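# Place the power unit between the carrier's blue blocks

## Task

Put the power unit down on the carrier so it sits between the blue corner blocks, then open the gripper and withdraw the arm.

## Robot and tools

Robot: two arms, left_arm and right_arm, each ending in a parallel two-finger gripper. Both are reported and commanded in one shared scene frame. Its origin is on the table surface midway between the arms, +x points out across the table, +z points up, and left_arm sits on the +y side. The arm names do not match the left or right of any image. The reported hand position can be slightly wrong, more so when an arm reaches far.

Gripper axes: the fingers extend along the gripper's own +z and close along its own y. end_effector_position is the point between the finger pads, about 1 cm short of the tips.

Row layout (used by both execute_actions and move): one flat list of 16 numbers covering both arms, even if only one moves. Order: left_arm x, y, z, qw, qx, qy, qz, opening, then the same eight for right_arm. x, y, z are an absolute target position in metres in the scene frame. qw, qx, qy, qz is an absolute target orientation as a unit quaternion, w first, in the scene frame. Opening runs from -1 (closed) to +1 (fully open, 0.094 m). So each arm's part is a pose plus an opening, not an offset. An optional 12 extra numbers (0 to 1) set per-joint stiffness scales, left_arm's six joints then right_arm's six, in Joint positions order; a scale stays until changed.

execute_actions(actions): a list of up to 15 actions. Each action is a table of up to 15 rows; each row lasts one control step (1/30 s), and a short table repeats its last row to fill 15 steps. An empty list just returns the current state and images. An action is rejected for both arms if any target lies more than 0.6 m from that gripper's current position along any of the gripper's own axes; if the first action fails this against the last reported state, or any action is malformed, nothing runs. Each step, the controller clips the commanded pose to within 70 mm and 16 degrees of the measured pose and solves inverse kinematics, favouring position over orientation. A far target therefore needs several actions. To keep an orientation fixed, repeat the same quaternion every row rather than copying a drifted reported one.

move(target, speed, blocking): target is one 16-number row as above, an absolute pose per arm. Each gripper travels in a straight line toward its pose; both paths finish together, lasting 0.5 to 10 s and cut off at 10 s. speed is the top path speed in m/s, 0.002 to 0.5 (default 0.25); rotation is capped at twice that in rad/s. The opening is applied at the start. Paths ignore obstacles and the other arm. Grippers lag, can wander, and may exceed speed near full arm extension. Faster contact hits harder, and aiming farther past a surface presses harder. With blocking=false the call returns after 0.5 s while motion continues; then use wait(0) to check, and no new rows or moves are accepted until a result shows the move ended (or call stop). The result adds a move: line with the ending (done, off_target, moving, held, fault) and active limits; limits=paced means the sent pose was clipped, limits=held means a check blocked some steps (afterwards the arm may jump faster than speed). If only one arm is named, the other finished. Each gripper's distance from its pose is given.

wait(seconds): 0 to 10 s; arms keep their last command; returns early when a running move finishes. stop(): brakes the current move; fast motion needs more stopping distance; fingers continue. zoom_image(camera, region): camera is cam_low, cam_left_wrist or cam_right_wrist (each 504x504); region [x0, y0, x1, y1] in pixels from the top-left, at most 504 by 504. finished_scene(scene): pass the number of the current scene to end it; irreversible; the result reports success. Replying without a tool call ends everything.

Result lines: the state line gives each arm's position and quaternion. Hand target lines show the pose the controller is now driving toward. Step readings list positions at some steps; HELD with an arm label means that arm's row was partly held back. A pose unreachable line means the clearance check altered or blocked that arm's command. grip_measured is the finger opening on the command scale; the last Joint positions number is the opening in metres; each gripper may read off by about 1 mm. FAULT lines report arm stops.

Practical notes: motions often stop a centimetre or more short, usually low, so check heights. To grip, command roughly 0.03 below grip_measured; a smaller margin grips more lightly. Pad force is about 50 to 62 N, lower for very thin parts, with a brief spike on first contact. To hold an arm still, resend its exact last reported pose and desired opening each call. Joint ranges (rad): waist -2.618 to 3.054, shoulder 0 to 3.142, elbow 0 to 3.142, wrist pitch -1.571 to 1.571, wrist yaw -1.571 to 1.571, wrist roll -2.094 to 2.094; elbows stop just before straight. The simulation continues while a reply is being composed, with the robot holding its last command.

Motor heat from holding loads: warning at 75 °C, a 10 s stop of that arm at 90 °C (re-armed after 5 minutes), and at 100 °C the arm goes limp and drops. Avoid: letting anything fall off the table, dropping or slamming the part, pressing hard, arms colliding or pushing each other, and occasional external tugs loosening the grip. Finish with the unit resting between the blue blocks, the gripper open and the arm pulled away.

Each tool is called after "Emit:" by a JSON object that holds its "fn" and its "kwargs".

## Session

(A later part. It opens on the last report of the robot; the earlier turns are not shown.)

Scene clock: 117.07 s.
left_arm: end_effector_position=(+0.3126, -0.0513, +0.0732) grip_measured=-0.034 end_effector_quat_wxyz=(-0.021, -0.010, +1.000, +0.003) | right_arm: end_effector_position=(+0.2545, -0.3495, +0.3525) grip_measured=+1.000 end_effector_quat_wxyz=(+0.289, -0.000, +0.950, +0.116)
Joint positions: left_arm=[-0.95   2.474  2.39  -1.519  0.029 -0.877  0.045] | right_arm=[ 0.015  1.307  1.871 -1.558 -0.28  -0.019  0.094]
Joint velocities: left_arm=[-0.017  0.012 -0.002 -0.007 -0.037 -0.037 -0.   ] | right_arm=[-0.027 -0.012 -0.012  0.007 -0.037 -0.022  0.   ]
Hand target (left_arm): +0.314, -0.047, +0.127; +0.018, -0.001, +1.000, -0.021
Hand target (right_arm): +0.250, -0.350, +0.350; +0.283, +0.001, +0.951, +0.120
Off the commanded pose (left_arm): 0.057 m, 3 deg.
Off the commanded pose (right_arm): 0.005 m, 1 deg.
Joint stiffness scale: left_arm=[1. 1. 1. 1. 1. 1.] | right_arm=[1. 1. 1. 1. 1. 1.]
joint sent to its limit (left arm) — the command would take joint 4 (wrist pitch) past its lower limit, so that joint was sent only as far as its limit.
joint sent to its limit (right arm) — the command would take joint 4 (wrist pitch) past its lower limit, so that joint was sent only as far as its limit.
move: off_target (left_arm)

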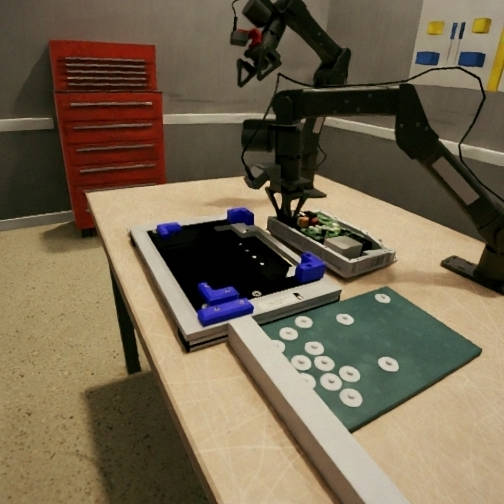

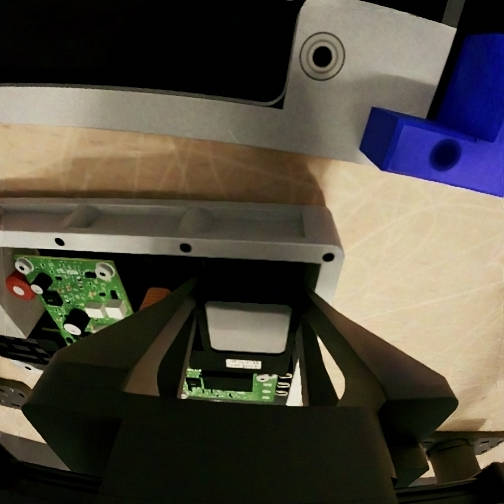

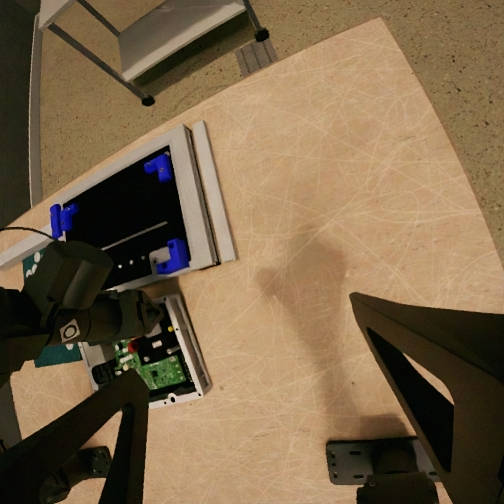

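Emit:
{"fn": "move", "kwargs": {"target": [0.317,-0.05,0.06,0,0,1,0,0.0,0.25,-0.35,0.35,0.28,0,0.95,0.12,1], "speed": 0.03}}

Emit:
{"fn": "move", "kwargs": {"target": [0.317,-0.05,0.11,0,0,1,0,0.0,0.25,-0.35,0.35,0.28,0,0.95,0.12,1], "speed": 0.1}}

Emit:
{"fn": "move", "kwargs": {"target": [0.30,0.075,0.10,0,0,1,0,0.3,0.30,-0.06,0.2,0,0,1,0,0.0], "speed": 0.15}}

Scene clock: 134.50 s.
left_arm: end_effector_position=(+0.3137, -0.0522, +0.0605) grip_measured=+0.000 end_effector_quat_wxyz=(-0.015, -0.007, +1.000, -0.004) | right_arm: end_effector_position=(+0.2545, -0.3495, +0.3525) grip_measured=+1.000 end_effector_quat_wxyz=(+0.289, -0.000, +0.950, +0.116)
Joint positions: left_arm=[-0.95   2.441  2.281 -1.424  0.027 -0.872  0.047] | right_arm=[ 0.015  1.307  1.871 -1.558 -0.28  -0.019  0.094]
Joint velocities: left_arm=[-0.032 -0.012 -0.022  0.081 -0.037 -0.007 -0.   ] | right_arm=[-0.002 -0.007 -0.002 -0.007 -0.095  0.037  0.   ]
Hand target (left_arm): +0.317, -0.050, +0.060; -0.001, +0.000, +1.000, +0.001
Hand target (right_arm): +0.250, -0.350, +0.350; +0.283, +0.001, +0.951, +0.120
Off the commanded pose (left_arm): 0.004 m, 2 deg.
Off the commanded pose (right_arm): 0.005 m, 1 deg.
Joint stiffness scale: left_arm=[1. 1. 1. 1. 1. 1.] | right_arm=[1. 1. 1. 1. 1. 1.]
joint sent to its limit (right arm) — the command would take joint 4 (wrist pitch) past its lower limit, so that joint was sent only as far as its limit.
move: done

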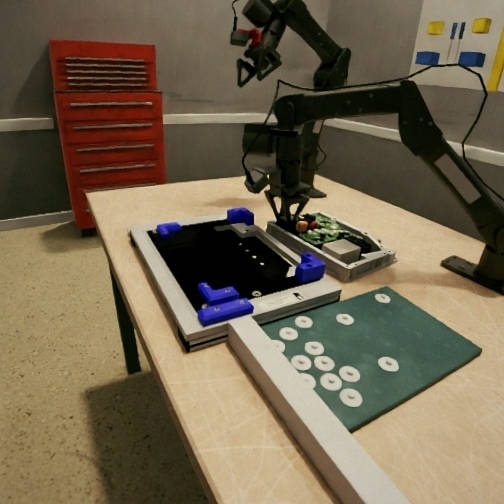

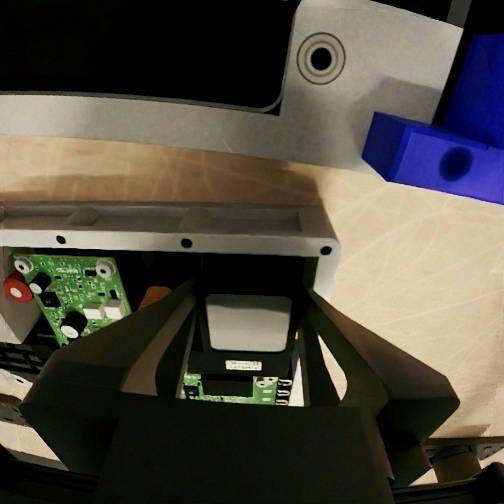

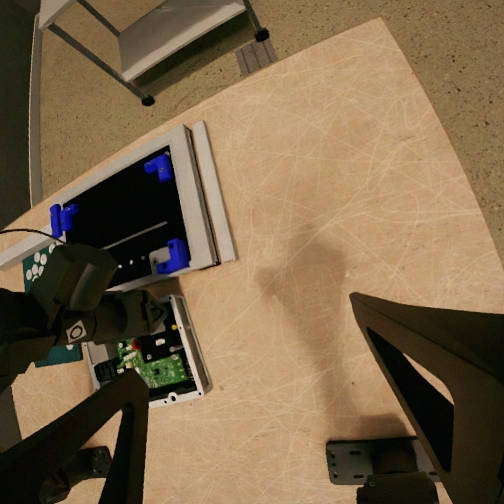

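Scene clock: 135.50 s.
left_arm: end_effector_position=(+0.3132, -0.0486, +0.0953) grip_measured=+0.000 end_effector_quat_wxyz=(-0.009, -0.005, +1.000, -0.002) | right_arm: end_effector_position=(+0.2545, -0.3495, +0.3525) grip_measured=+1.000 end_effector_quat_wxyz=(+0.289, -0.000, +0.950, +0.116)
Joint positions: left_arm=[-0.95   2.45   2.436 -1.566  0.016 -0.867  0.047] | right_arm=[ 0.015  1.307  1.871 -1.558 -0.28  -0.019  0.094]
Joint velocities: left_arm=[-0.017 -0.012  0.007 -0.022 -0.066 -0.066  0.   ] | right_arm=[-0.002  0.002 -0.007  0.007 -0.007 -0.051  0.   ]
Hand target (left_arm): +0.316, -0.049, +0.110; +0.007, -0.000, +1.000, -0.009
Hand target (right_arm): +0.250, -0.350, +0.350; +0.283, +0.001, +0.951, +0.120
Off the commanded pose (left_arm): 0.015 m, 1 deg.
Off the commanded pose (right_arm): 0.005 m, 1 deg.
Joint stiffness scale: left_arm=[1. 1. 1. 1. 1. 1.] | right_arm=[1. 1. 1. 1. 1. 1.]
joint sent to its limit (left arm) — the command would take joint 4 (wrist pitch) past its lower limit, so that joint was sent only as far as its limit.
joint sent to its limit (right arm) — the command would take joint 4 (wrist pitch) past its lower limit, so that joint was sent only as far as its limit.
move: off_target (left_arm)

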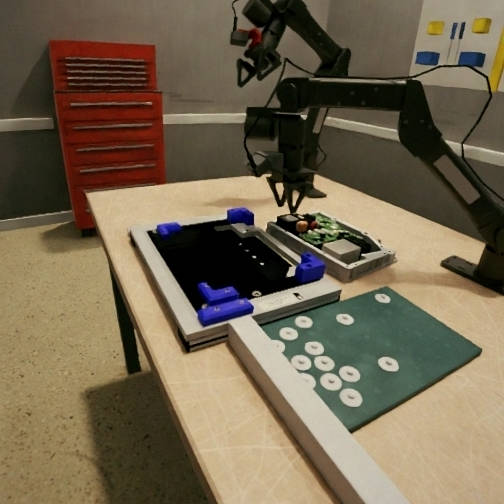

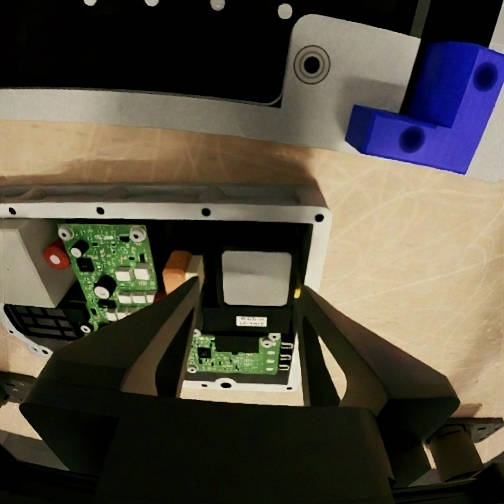

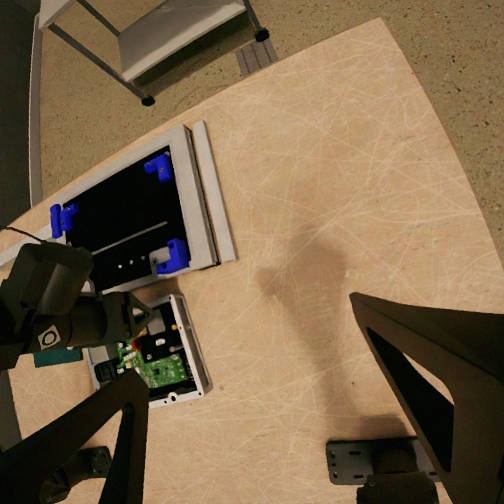

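Scene clock: 138.20 s.
left_arm: end_effector_position=(+0.2956, +0.0698, +0.0928) grip_measured=+0.298 end_effector_quat_wxyz=(-0.013, +0.000, +1.000, +0.004) | right_arm: end_effector_position=(+0.3052, -0.0649, +0.1986) grip_measured=+0.002 end_effector_quat_wxyz=(+0.066, +0.001, +0.996, +0.066)
Joint positions: left_arm=[-0.779  1.983  1.666 -1.279  0.011 -0.686  0.061] | right_arm=[ 0.894  2.139  2.314 -1.559 -0.001  0.778  0.047]
Joint velocities: left_arm=[-0.002 -0.007  0.002  0.051 -0.022 -0.007 -0.   ] | right_arm=[-0.002  0.017 -0.022 -0.051 -0.037 -0.007  0.   ]
Hand target (left_arm): +0.299, +0.074, +0.099; +0.001, -0.000, +1.000, +0.001
Hand target (right_arm): +0.303, -0.062, +0.200; +0.063, +0.002, +0.996, +0.068
Off the commanded pose (left_arm): 0.010 m, 2 deg.
Off the commanded pose (right_arm): 0.007 m, 11 deg.
Joint stiffness scale: left_arm=[1. 1. 1. 1. 1. 1.] | right_arm=[1. 1. 1. 1. 1. 1.]
joint sent to its limit (right arm) — the command would take joint 4 (wrist pitch) past its lower limit, so that joint was sent only as far as its limit.
move: off_target (right_arm)

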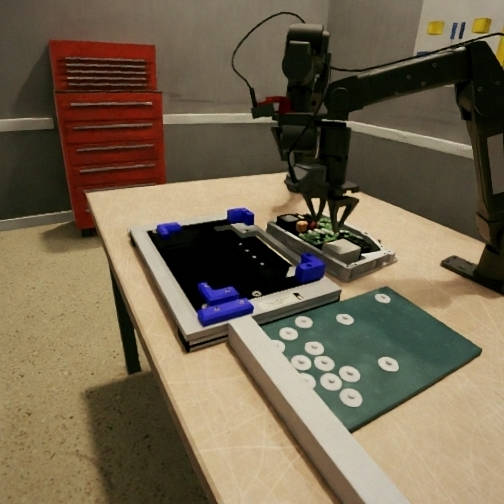

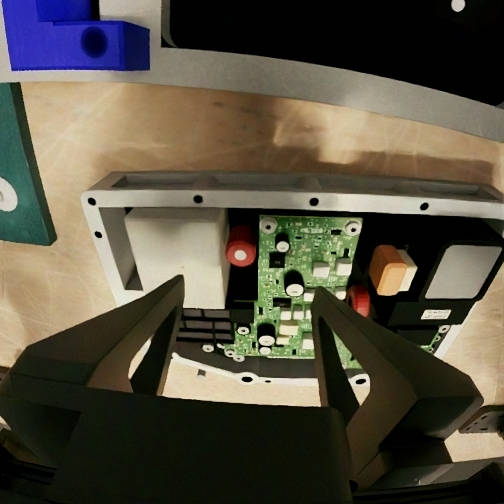

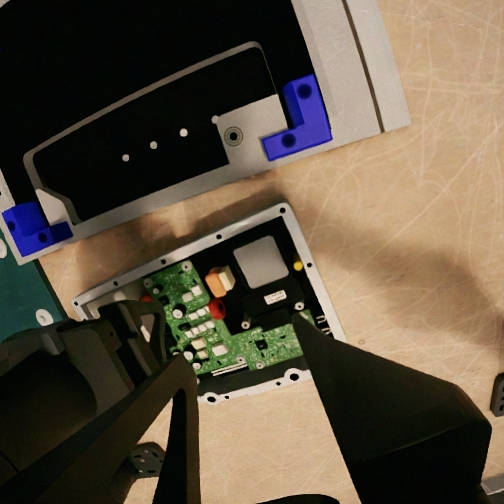

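Emit:
{"fn": "move", "kwargs": {"target": [0.302,0.112,0.09,0,0,1,0,0.15,0.30,-0.06,0.2,0,0,1,0,0.0], "speed": 0.1}}

Scene clock: 146.50 s.
left_arm: end_effector_position=(+0.2983, +0.1080, +0.0837) grip_measured=+0.151 end_effector_quat_wxyz=(-0.015, -0.000, +1.000, +0.004) | right_arm: end_effector_position=(+0.3028, -0.0625, +0.1986) grip_measured=+0.002 end_effector_quat_wxyz=(+0.065, +0.001, +0.996, +0.066)
Joint positions: left_arm=[-0.689  1.91   1.528 -1.218  0.011 -0.597  0.054] | right_arm=[ 0.901  2.139  2.314 -1.559 -0.001  0.787  0.047]
Joint velocities: left_arm=[0.007 0.007 0.027 0.022 0.051 0.007 0.   ] | right_arm=[-0.012 -0.022  0.012  0.007 -0.051  0.007 -0.   ]
Hand target (left_arm): +0.302, +0.112, +0.090; +0.000, +0.000, +1.000, +0.001
Hand target (right_arm): +0.300, -0.060, +0.200; +0.064, -0.000, +0.996, +0.065
Off the commanded pose (left_arm): 0.008 m, 2 deg.
Off the commanded pose (right_arm): 0.004 m, 11 deg.
Joint stiffness scale: left_arm=[1. 1. 1. 1. 1. 1.] | right_arm=[1. 1. 1. 1. 1. 1.]
joint sent to its limit (right arm) — the command would take joint 4 (wrist pitch) past its lower limit, so that joint was sent only as far as its limit.
move: off_target (right_arm)

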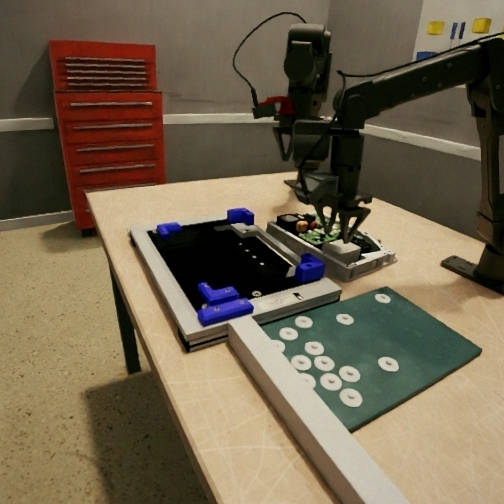

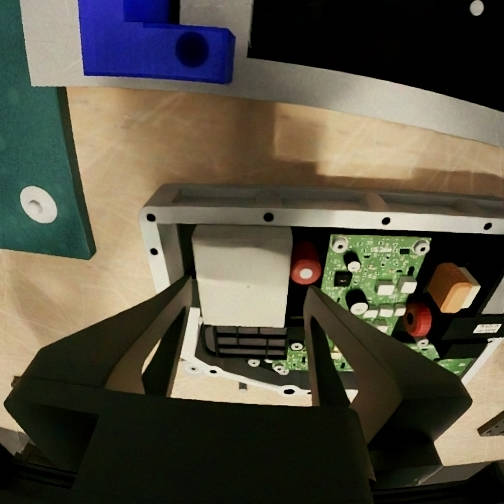

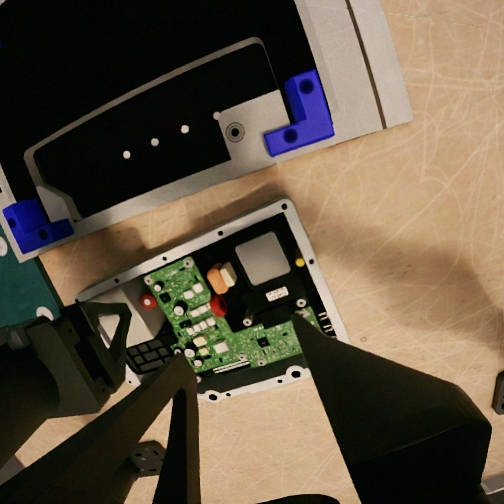

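Emit:
{"fn": "move", "kwargs": {"target": [0.312,0.116,0.04,0,0,1,0,0.05,0.317,-0.05,0.10,0,0,1,0,0.0], "speed": 0.04}}

Scene clock: 153.53 s.
left_arm: end_effector_position=(+0.3049, +0.1083, +0.0633) grip_measured=+0.051 end_effector_quat_wxyz=(-0.003, +0.004, +1.000, -0.005) | right_arm: end_effector_position=(+0.3125, -0.0529, +0.1254) grip_measured=+0.002 end_effector_quat_wxyz=(+0.016, +0.002, +1.000, +0.017)
Joint positions: left_arm=[-0.678  1.917  1.455 -1.11   0.011 -0.577  0.049] | right_arm=[ 0.901  2.3    2.293 -1.518 -0.001  0.787  0.047]
Joint velocities: left_arm=[-0.007  0.002 -0.007  0.007  0.022 -0.037 -0.001] | right_arm=[-0.007 -0.002 -0.012 -0.066 -0.007 -0.022 -0.001]
Hand target (left_arm): +0.311, +0.117, +0.041; -0.001, -0.000, +1.000, +0.001
Hand target (right_arm): +0.312, -0.053, +0.126; +0.016, +0.002, +1.000, +0.017
Off the commanded pose (left_arm): 0.026 m, 1 deg.
Off the commanded pose (right_arm): 0.026 m, 3 deg.
Joint stiffness scale: left_arm=[1. 1. 1. 1. 1. 1.] | right_arm=[1. 1. 1. 1. 1. 1.]
move: held (right_arm), off_target (left_arm); limits=held; held on 19 of 82 steps (right_arm), including the last (right_arm)
pose unreachable (right arm): on one or more control steps of this call, first in action 0 (counted from 0), this arm could not follow its commanded pose, so it was not sent that pose on those steps. On the call's last step it was still not sent that pose. It may still have moved: this result reports where it is.
cause: the commanded pose would bring a part of the arm too close to another arm (this arm's wrist (the part past joint 4) and the other arm's wrist (the part past joint 4)).

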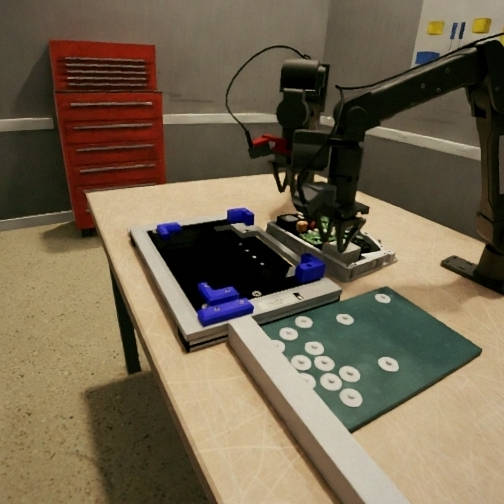

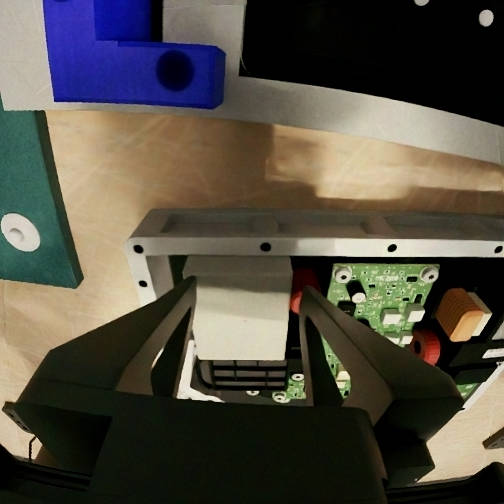

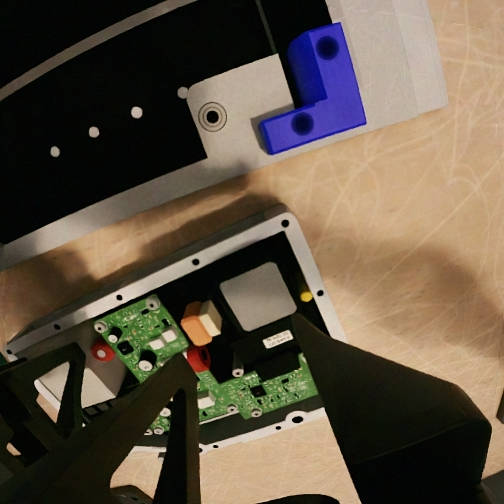

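Emit:
{"fn": "move", "kwargs": {"target": [0.312,0.116,0.09,0.259,0,0.966,0,0.05,0.317,-0.06,0.16,0,0,1,0,0.0], "speed": 0.05}}

Emit:
{"fn": "move", "kwargs": {"target": [0.312,0.114,0.05,0.259,0,0.966,0,0.05,0.317,-0.06,0.10,0,0,1,0,0.0], "speed": 0.04}}

Scene clock: 171.23 s.
left_arm: end_effector_position=(+0.3119, +0.1163, +0.0828) grip_measured=+0.051 end_effector_quat_wxyz=(+0.242, +0.003, +0.970, +0.002) | right_arm: end_effector_position=(+0.3141, -0.0554, +0.1440) grip_measured=+0.002 end_effector_quat_wxyz=(+0.025, -0.003, +0.999, +0.026)
Joint positions: left_arm=[-0.81   1.585  1.034 -0.641 -0.316 -0.649  0.049] | right_arm=[ 0.894  2.285  2.341 -1.555 -0.001  0.772  0.047]
Joint velocities: left_arm=[ 0.002  0.002 -0.007 -0.037 -0.051  0.051 -0.   ] | right_arm=[ 0.002 -0.012  0.002  0.007  0.007 -0.037  0.001]
Hand target (left_arm): +0.312, +0.116, +0.090; +0.258, +0.001, +0.966, -0.001
Hand target (right_arm): +0.317, -0.060, +0.159; +0.036, -0.000, +0.999, +0.035
Off the commanded pose (left_arm): 0.007 m, 2 deg.
Off the commanded pose (right_arm): 0.017 m, 4 deg.
Joint stiffness scale: left_arm=[1. 1. 1. 1. 1. 1.] | right_arm=[1. 1. 1. 1. 1. 1.]
joint sent to its limit (right arm) — the command would take joint 4 (wrist pitch) past its lower limit, so that joint was sent only as far as its limit.
move: off_target (right_arm); limits=held; held on 50 of 170 steps (left_arm)
pose unreachable (left arm): on one or more control steps of this call, first in action 0 (counted from 0), this arm could not follow its commanded pose, so it was not sent that pose on those steps. It may still have moved: this result reports where it is.
cause: the commanded pose would bring a part of the arm too close to another arm (this arm's wrist (the part past joint 4) and the other arm's wrist (the part past joint 4)).

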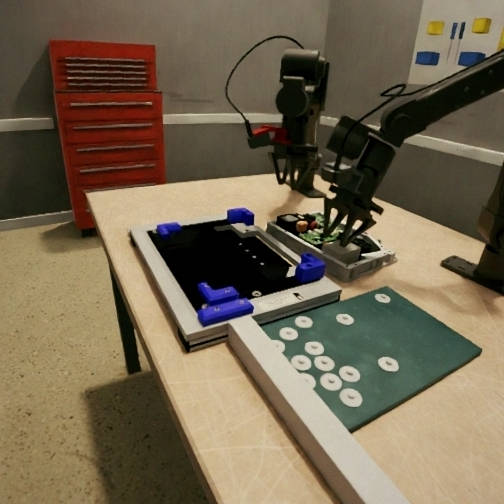

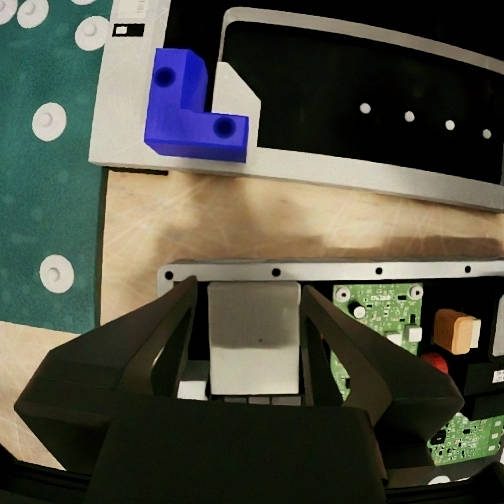

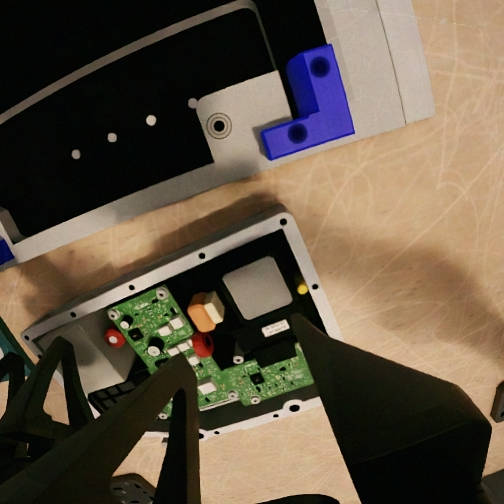

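Scene clock: 172.73 s.
left_arm: end_effector_position=(+0.3179, +0.1126, +0.0624) grip_measured=+0.051 end_effector_quat_wxyz=(+0.270, -0.003, +0.963, -0.007) | right_arm: end_effector_position=(+0.3139, -0.0556, +0.1087) grip_measured=+0.002 end_effector_quat_wxyz=(+0.006, -0.003, +1.000, +0.007)
Joint positions: left_arm=[-0.82   1.605  0.94  -0.471 -0.343 -0.656  0.049] | right_arm=[ 0.894  2.315  2.251 -1.488 -0.001  0.772  0.047]
Joint velocities: left_arm=[-0.002 -0.002 -0.007 -0.022  0.022  0.022 -0.001] | right_arm=[-0.012  0.002  0.012  0.051 -0.11  -0.051 -0.001]
Hand target (left_arm): +0.312, +0.114, +0.050; +0.259, +0.000, +0.966, +0.000
Hand target (right_arm): +0.317, -0.060, +0.100; -0.000, +0.000, +1.000, +0.000
Off the commanded pose (left_arm): 0.014 m, 2 deg.
Off the commanded pose (right_arm): 0.010 m, 1 deg.
Joint stiffness scale: left_arm=[1. 1. 1. 1. 1. 1.] | right_arm=[1. 1. 1. 1. 1. 1.]
move: off_target (left_arm)

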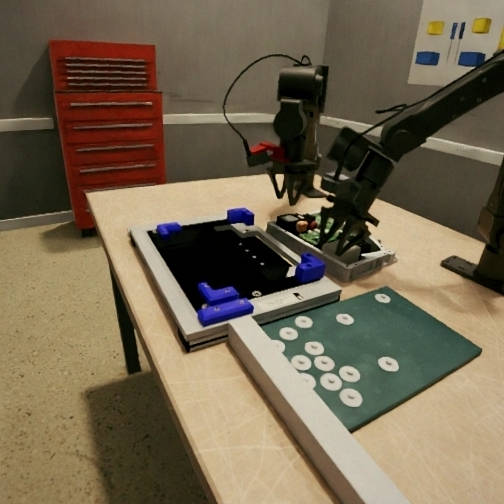

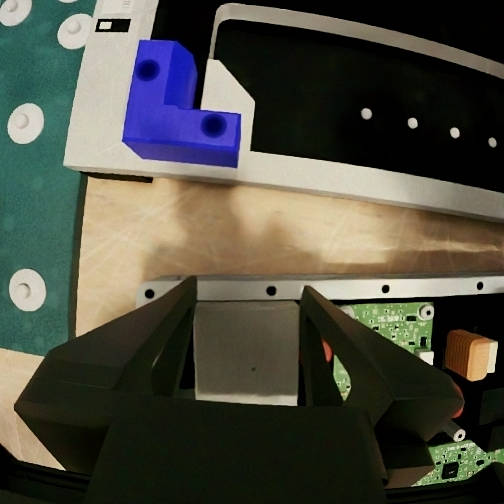

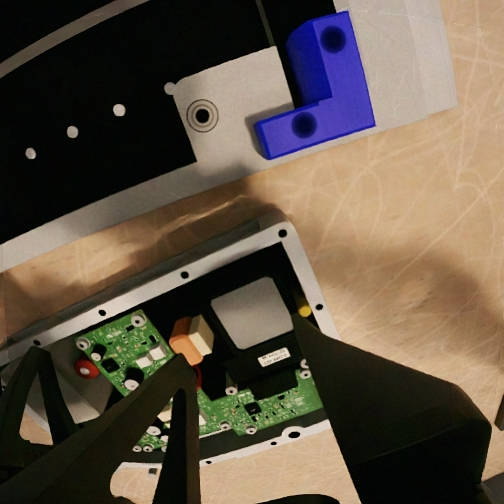

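Emit:
{"fn": "move", "kwargs": {"target": [0.315,0.113,0.055,0.265,0,0.964,0,0.05,0.317,-0.062,0.05,0,0,1,0,0.0], "speed": 0.03}}

Scene clock: 182.20 s.
left_arm: end_effector_position=(+0.3181, +0.1127, +0.0623) grip_measured=+0.051 end_effector_quat_wxyz=(+0.270, -0.003, +0.963, -0.007) | right_arm: end_effector_position=(+0.3124, -0.0573, +0.0649) grip_measured=+0.002 end_effector_quat_wxyz=(+0.003, -0.004, +1.000, +0.007)
Joint positions: left_arm=[-0.82   1.605  0.939 -0.47  -0.344 -0.656  0.049] | right_arm=[ 0.892  2.291  2.036 -1.303 -0.006  0.768  0.047]
Joint velocities: left_arm=[-0.017  0.002 -0.022  0.037  0.022 -0.007  0.001] | right_arm=[-0.002 -0.037 -0.007  0.022  0.022  0.022  0.   ]
Hand target (left_arm): +0.315, +0.113, +0.055; +0.265, +0.000, +0.964, -0.000
Hand target (right_arm): +0.316, -0.062, +0.050; -0.000, +0.000, +1.000, -0.000
Off the commanded pose (left_arm): 0.008 m, 1 deg.
Off the commanded pose (right_arm): 0.016 m, 1 deg.
Joint stiffness scale: left_arm=[1. 1. 1. 1. 1. 1.] | right_arm=[1. 1. 1. 1. 1. 1.]
move: off_target (right_arm)

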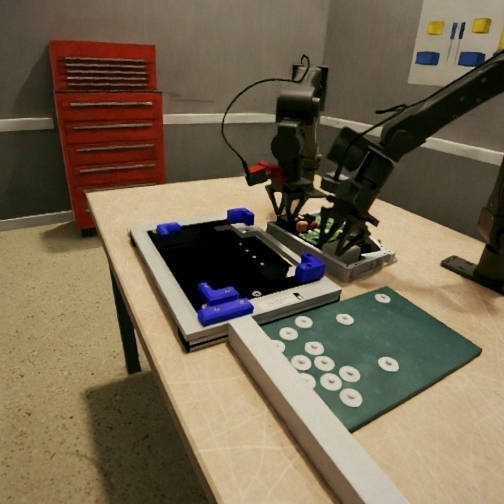

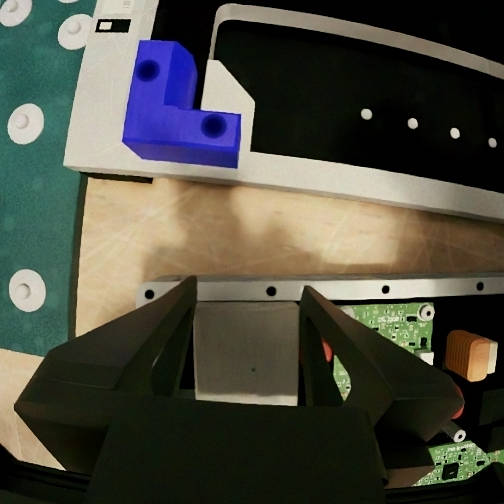

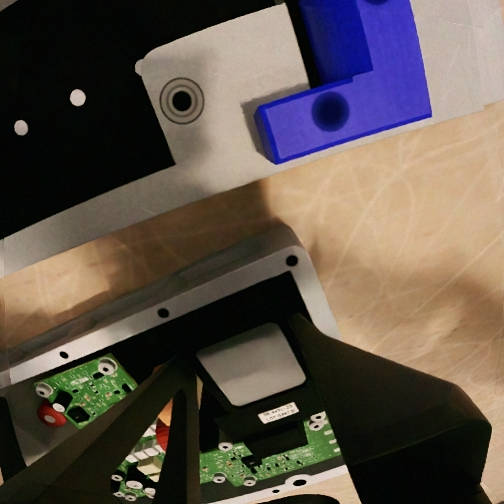

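Close both.

Emit:
{"fn": "move", "kwargs": {"target": [0.316,0.113,0.058,0.265,0,0.964,0,-0.4,0.314,-0.06,0.055,0,0,1,0,-0.4], "speed": 0.03}}

Emit:
{"fn": "move", "kwargs": {"target": [0.316,0.113,0.14,0.265,0,0.964,0,-0.4,0.314,-0.058,0.14,0,0,1,0,-0.4], "speed": 0.04}}

Scene clock: 188.70 s.
left_arm: end_effector_position=(+0.3181, +0.1129, +0.0623) grip_measured=-0.005 end_effector_quat_wxyz=(+0.271, -0.003, +0.963, -0.006) | right_arm: end_effector_position=(+0.3128, -0.0564, +0.0663) grip_measured=-0.398 end_effector_quat_wxyz=(+0.004, -0.004, +1.000, +0.010)
Joint positions: left_arm=[-0.82   1.605  0.939 -0.47  -0.345 -0.656  0.047] | right_arm=[ 0.892  2.288  2.036 -1.3   -0.009  0.767  0.028]
Joint velocities: left_arm=[-0.012 -0.007 -0.007 -0.051 -0.051 -0.066  0.   ] | right_arm=[-0.012  0.007  0.002 -0.051  0.066  0.007  0.001]
Hand target (left_arm): +0.316, +0.113, +0.058; +0.265, -0.000, +0.964, -0.000
Hand target (right_arm): +0.314, -0.060, +0.055; +0.000, +0.000, +1.000, -0.000
Off the commanded pose (left_arm): 0.005 m, 1 deg.
Off the commanded pose (right_arm): 0.012 m, 1 deg.
Joint stiffness scale: left_arm=[1. 1. 1. 1. 1. 1.] | right_arm=[1. 1. 1. 1. 1. 1.]
move: off_target (right_arm)

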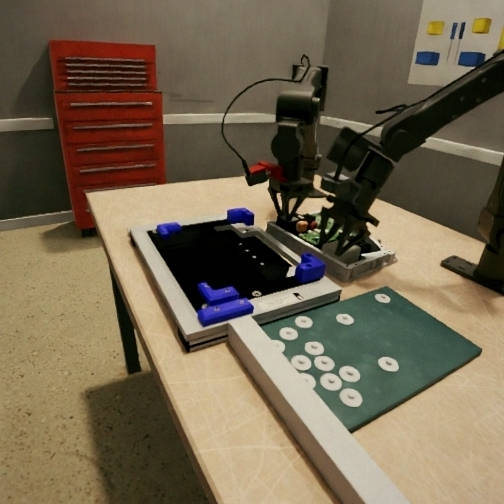

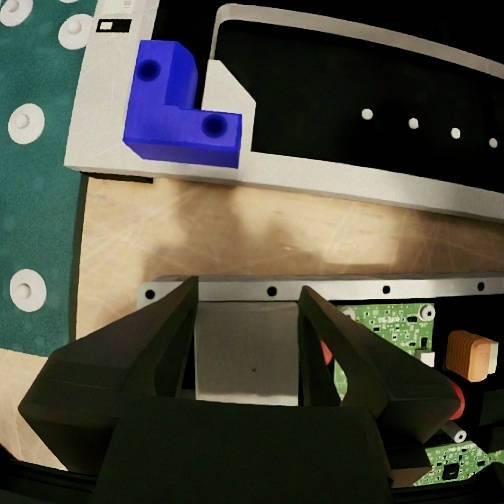

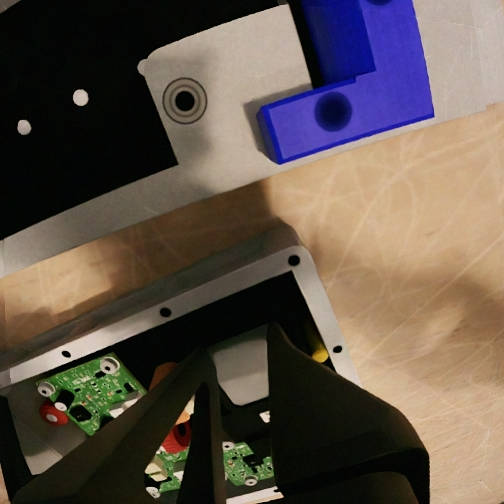

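Scene clock: 191.10 s.
left_arm: end_effector_position=(+0.3098, +0.1160, +0.1208) grip_measured=-0.399 end_effector_quat_wxyz=(+0.243, +0.001, +0.970, +0.007) | right_arm: end_effector_position=(+0.3128, -0.0564, +0.1253) grip_measured=-0.398 end_effector_quat_wxyz=(+0.006, -0.004, +1.000, +0.011)
Joint positions: left_arm=[-0.821  1.552  1.156 -0.805 -0.33  -0.665  0.028] | right_arm=[ 0.892  2.321  2.33  -1.555 -0.009  0.767  0.028]
Joint velocities: left_arm=[-0.022  0.002 -0.022 -0.037  0.051  0.007  0.   ] | right_arm=[-0.007  0.007 -0.007 -0.037  0.022  0.007  0.   ]
Hand target (left_arm): +0.315, +0.114, +0.140; +0.265, -0.000, +0.964, -0.000
Hand target (right_arm): +0.314, -0.058, +0.139; +0.018, -0.000, +1.000, +0.017
Off the commanded pose (left_arm): 0.020 m, 3 deg.
Off the commanded pose (right_arm): 0.015 m, 2 deg.
Joint stiffness scale: left_arm=[1. 1. 1. 1. 1. 1.] | right_arm=[1. 1. 1. 1. 1. 1.]
joint sent to its limit (right arm) — the command would take joint 4 (wrist pitch) past its lower limit, so that joint was sent only as far as its limit.
move: off_target (left_arm, right_arm)

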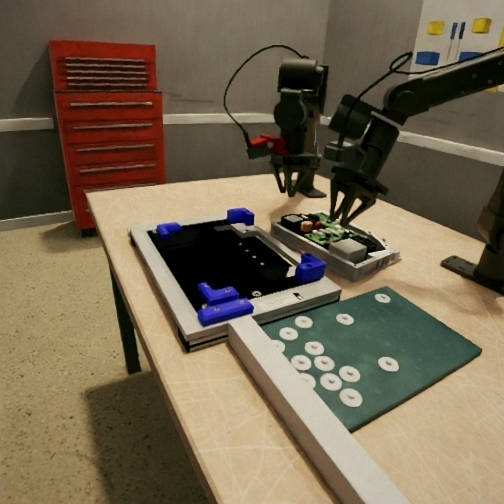

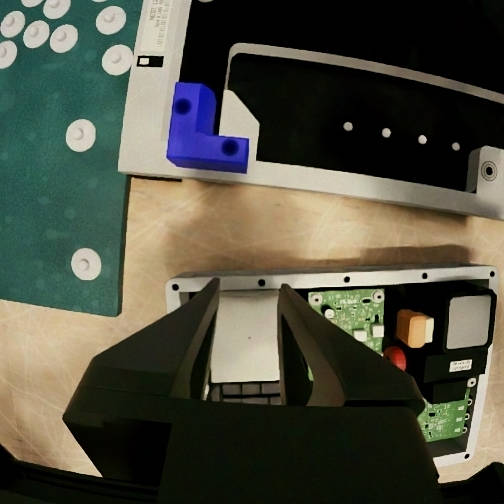

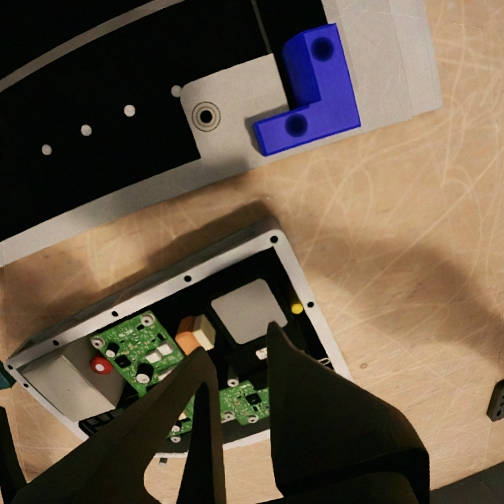

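Emit:
{"fn": "move", "kwargs": {"target": [0.297,0.115,0.085,0.265,0,0.964,0,0.05,0.298,-0.058,0.085,0,0,1,0,0.0], "speed": 0.05}}

Scene clock: 202.43 s.
left_arm: end_effector_position=(+0.2973, +0.1148, +0.0780) grip_measured=+0.049 end_effector_quat_wxyz=(+0.249, +0.003, +0.969, +0.004) | right_arm: end_effector_position=(+0.3002, -0.0593, +0.0792) grip_measured=-0.002 end_effector_quat_wxyz=(-0.009, +0.001, +1.000, -0.003)
Joint positions: left_arm=[-0.855  1.552  0.976 -0.621 -0.344 -0.691  0.049] | right_arm=[ 0.907  2.277  2.069 -1.379 -0.009  0.793  0.047]
Joint velocities: left_arm=[-0.002 -0.002 -0.022 -0.022 -0.066 -0.007 -0.001] | right_arm=[ 0.002  0.012 -0.007 -0.022 -0.037 -0.007  0.   ]
Hand target (left_arm): +0.297, +0.114, +0.085; +0.264, -0.000, +0.964, -0.000
Hand target (right_arm): +0.298, -0.058, +0.085; -0.000, -0.000, +1.000, -0.000
Off the commanded pose (left_arm): 0.007 m, 2 deg.
Off the commanded pose (right_arm): 0.006 m, 1 deg.
Joint stiffness scale: left_arm=[1. 1. 1. 1. 1. 1.] | right_arm=[1. 1. 1. 1. 1. 1.]
move: done

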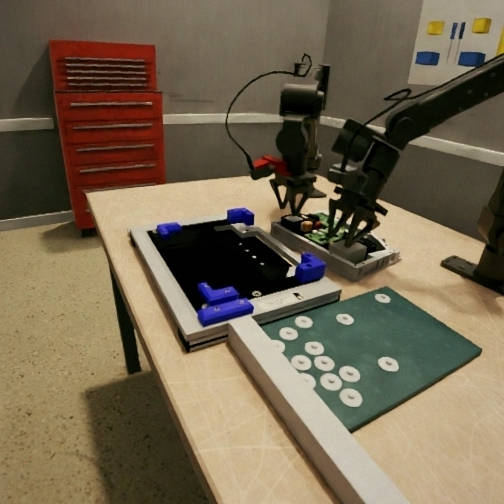

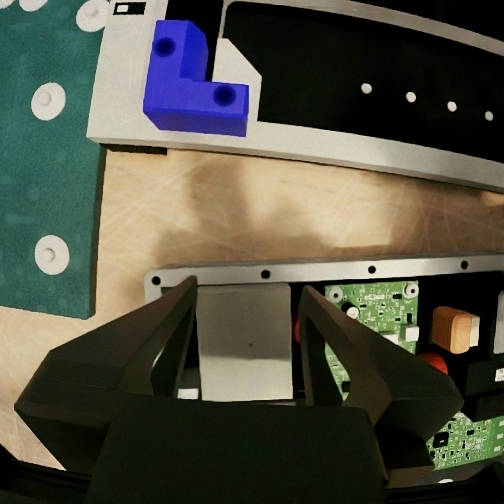

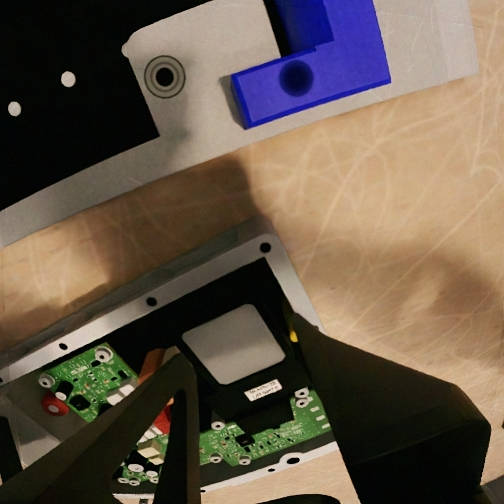

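Emit:
{"fn": "move", "kwargs": {"target": [0.303,0.117,0.05,0.265,0,0.964,0,0.05,0.296,-0.056,0.048,0,0,1,0,0.0], "speed": 0.03}}

Scene clock: 213.30 s.
left_arm: end_effector_position=(+0.3064, +0.1088, +0.0613) grip_measured=+0.049 end_effector_quat_wxyz=(+0.277, -0.000, +0.961, -0.014) | right_arm: end_effector_position=(+0.2998, -0.0597, +0.0649) grip_measured=-0.002 end_effector_quat_wxyz=(+0.002, +0.003, +1.000, +0.008)
Joint positions: left_arm=[-0.855  1.573  0.895 -0.449 -0.356 -0.683  0.049] | right_arm=[ 0.907  2.239  1.949 -1.267 -0.009  0.796  0.047]
Joint velocities: left_arm=[ 0.002 -0.017 -0.007 -0.051 -0.095 -0.037 -0.   ] | right_arm=[ 0.012  0.007  0.007 -0.007 -0.037 -0.051  0.001]
Hand target (left_arm): +0.303, +0.117, +0.050; +0.265, +0.000, +0.964, -0.000
Hand target (right_arm): +0.296, -0.056, +0.048; -0.000, -0.000, +1.000, -0.000
Off the commanded pose (left_arm): 0.014 m, 2 deg.
Off the commanded pose (right_arm): 0.018 m, 1 deg.
Joint stiffness scale: left_arm=[1. 1. 1. 1. 1. 1.] | right_arm=[1. 1. 1. 1. 1. 1.]
move: off_target (left_arm, right_arm)

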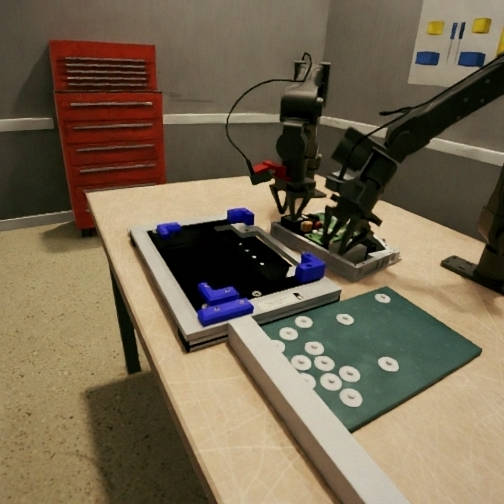

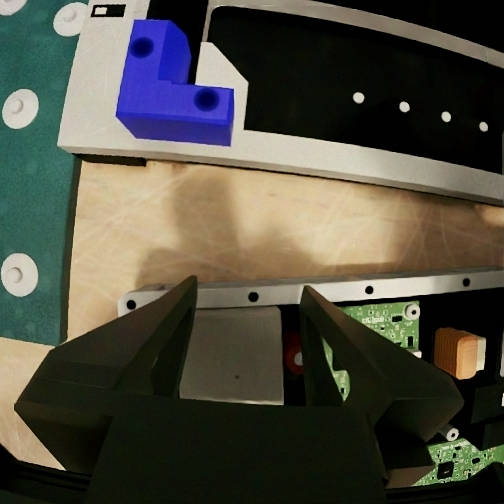

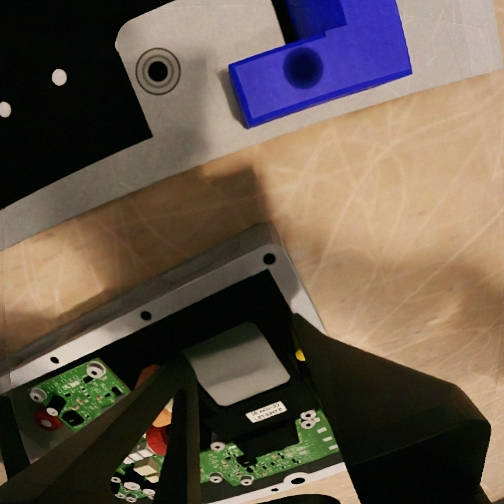

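Emit:
{"fn": "move", "kwargs": {"target": [0.30,0.125,0.08,0.265,0,0.964,0,0.05,0.298,-0.048,0.082,0,0,1,0,0.0], "speed": 0.04}}

Emit:
{"fn": "move", "kwargs": {"target": [0.302,0.126,0.048,0.265,0,0.964,0,0.05,0.298,-0.048,0.048,0,0,1,0,0.0], "speed": 0.03}}

Scene clock: 221.37 s.
left_arm: end_effector_position=(+0.2956, +0.1212, +0.0670) grip_measured=+0.049 end_effector_quat_wxyz=(+0.259, +0.003, +0.966, -0.003) | right_arm: end_effector_position=(+0.3001, -0.0494, +0.0854) grip_measured=-0.002 end_effector_quat_wxyz=(+0.003, +0.001, +1.000, +0.009)
Joint positions: left_arm=[-0.844  1.527  0.894 -0.534 -0.343 -0.675  0.049] | right_arm=[ 0.923  2.273  2.087 -1.368 -0.009  0.808  0.047]
Joint velocities: left_arm=[ 0.002 -0.002 -0.017  0.066 -0.007 -0.037 -0.   ] | right_arm=[-0.017 -0.007  0.007 -0.007  0.022  0.081 -0.   ]
Hand target (left_arm): +0.299, +0.125, +0.080; +0.265, -0.000, +0.964, -0.000
Hand target (right_arm): +0.298, -0.048, +0.082; -0.000, +0.000, +1.000, +0.000
Off the commanded pose (left_arm): 0.014 m, 1 deg.
Off the commanded pose (right_arm): 0.004 m, 1 deg.
Joint stiffness scale: left_arm=[1. 1. 1. 1. 1. 1.] | right_arm=[1. 1. 1. 1. 1. 1.]
move: off_target (left_arm)

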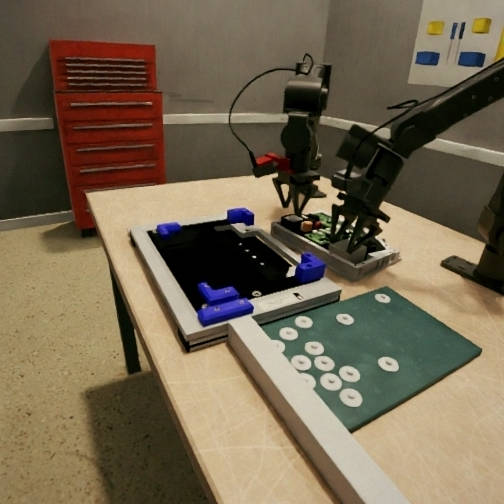

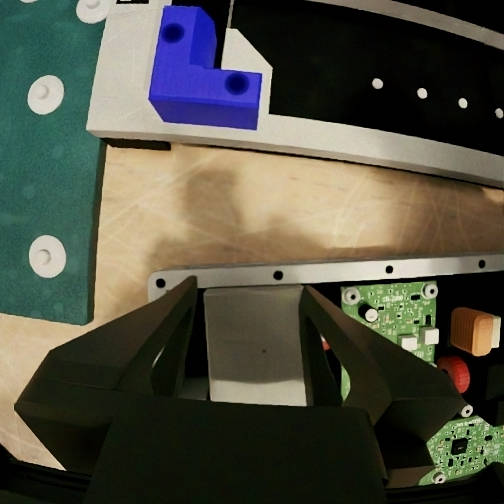

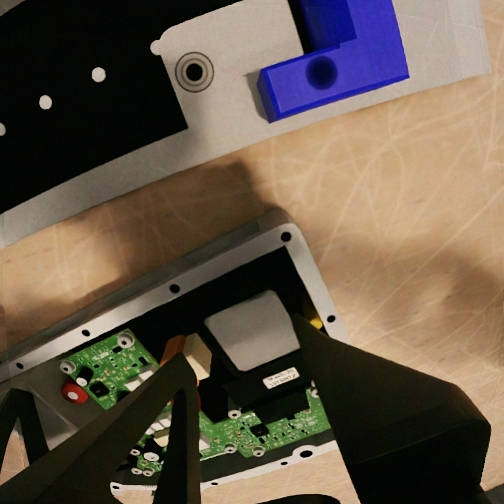

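Scene clock: 222.83 s.
left_arm: end_effector_position=(+0.3036, +0.1174, +0.0607) grip_measured=+0.049 end_effector_quat_wxyz=(+0.275, +0.001, +0.961, -0.015) | right_arm: end_effector_position=(+0.3007, -0.0488, +0.0651) grip_measured=-0.002 end_effector_quat_wxyz=(+0.003, +0.002, +1.000, +0.010)
Joint positions: left_arm=[-0.836  1.542  0.862 -0.442 -0.342 -0.663  0.049] | right_arm=[ 0.923  2.273  2.007 -1.285 -0.009  0.81   0.047]
Joint velocities: left_arm=[-0.012  0.012 -0.017 -0.022 -0.051 -0.066  0.   ] | right_arm=[-0.002  0.002  0.012  0.007  0.037 -0.007 -0.   ]
Hand target (left_arm): +0.302, +0.126, +0.048; +0.265, +0.000, +0.964, +0.000
Hand target (right_arm): +0.298, -0.048, +0.048; -0.000, +0.000, +1.000, -0.000
Off the commanded pose (left_arm): 0.015 m, 2 deg.
Off the commanded pose (right_arm): 0.017 m, 1 deg.
Joint stiffness scale: left_arm=[1. 1. 1. 1. 1. 1.] | right_arm=[1. 1. 1. 1. 1. 1.]
move: off_target (left_arm, right_arm)

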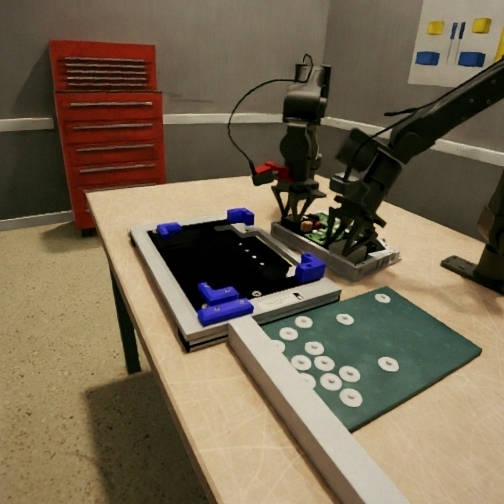

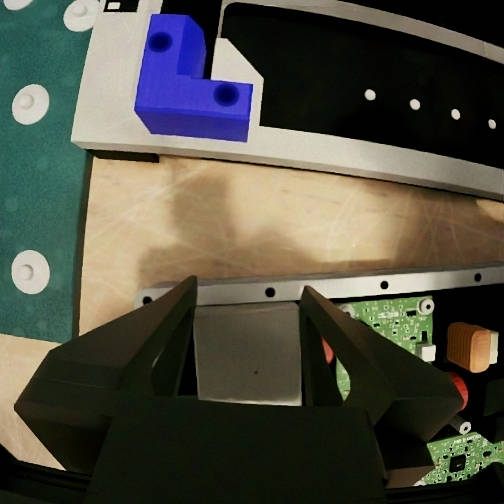

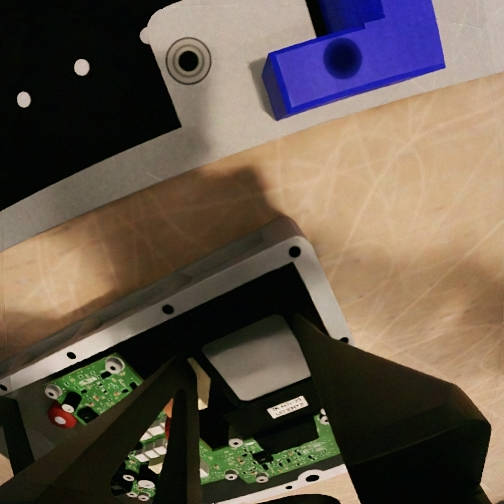

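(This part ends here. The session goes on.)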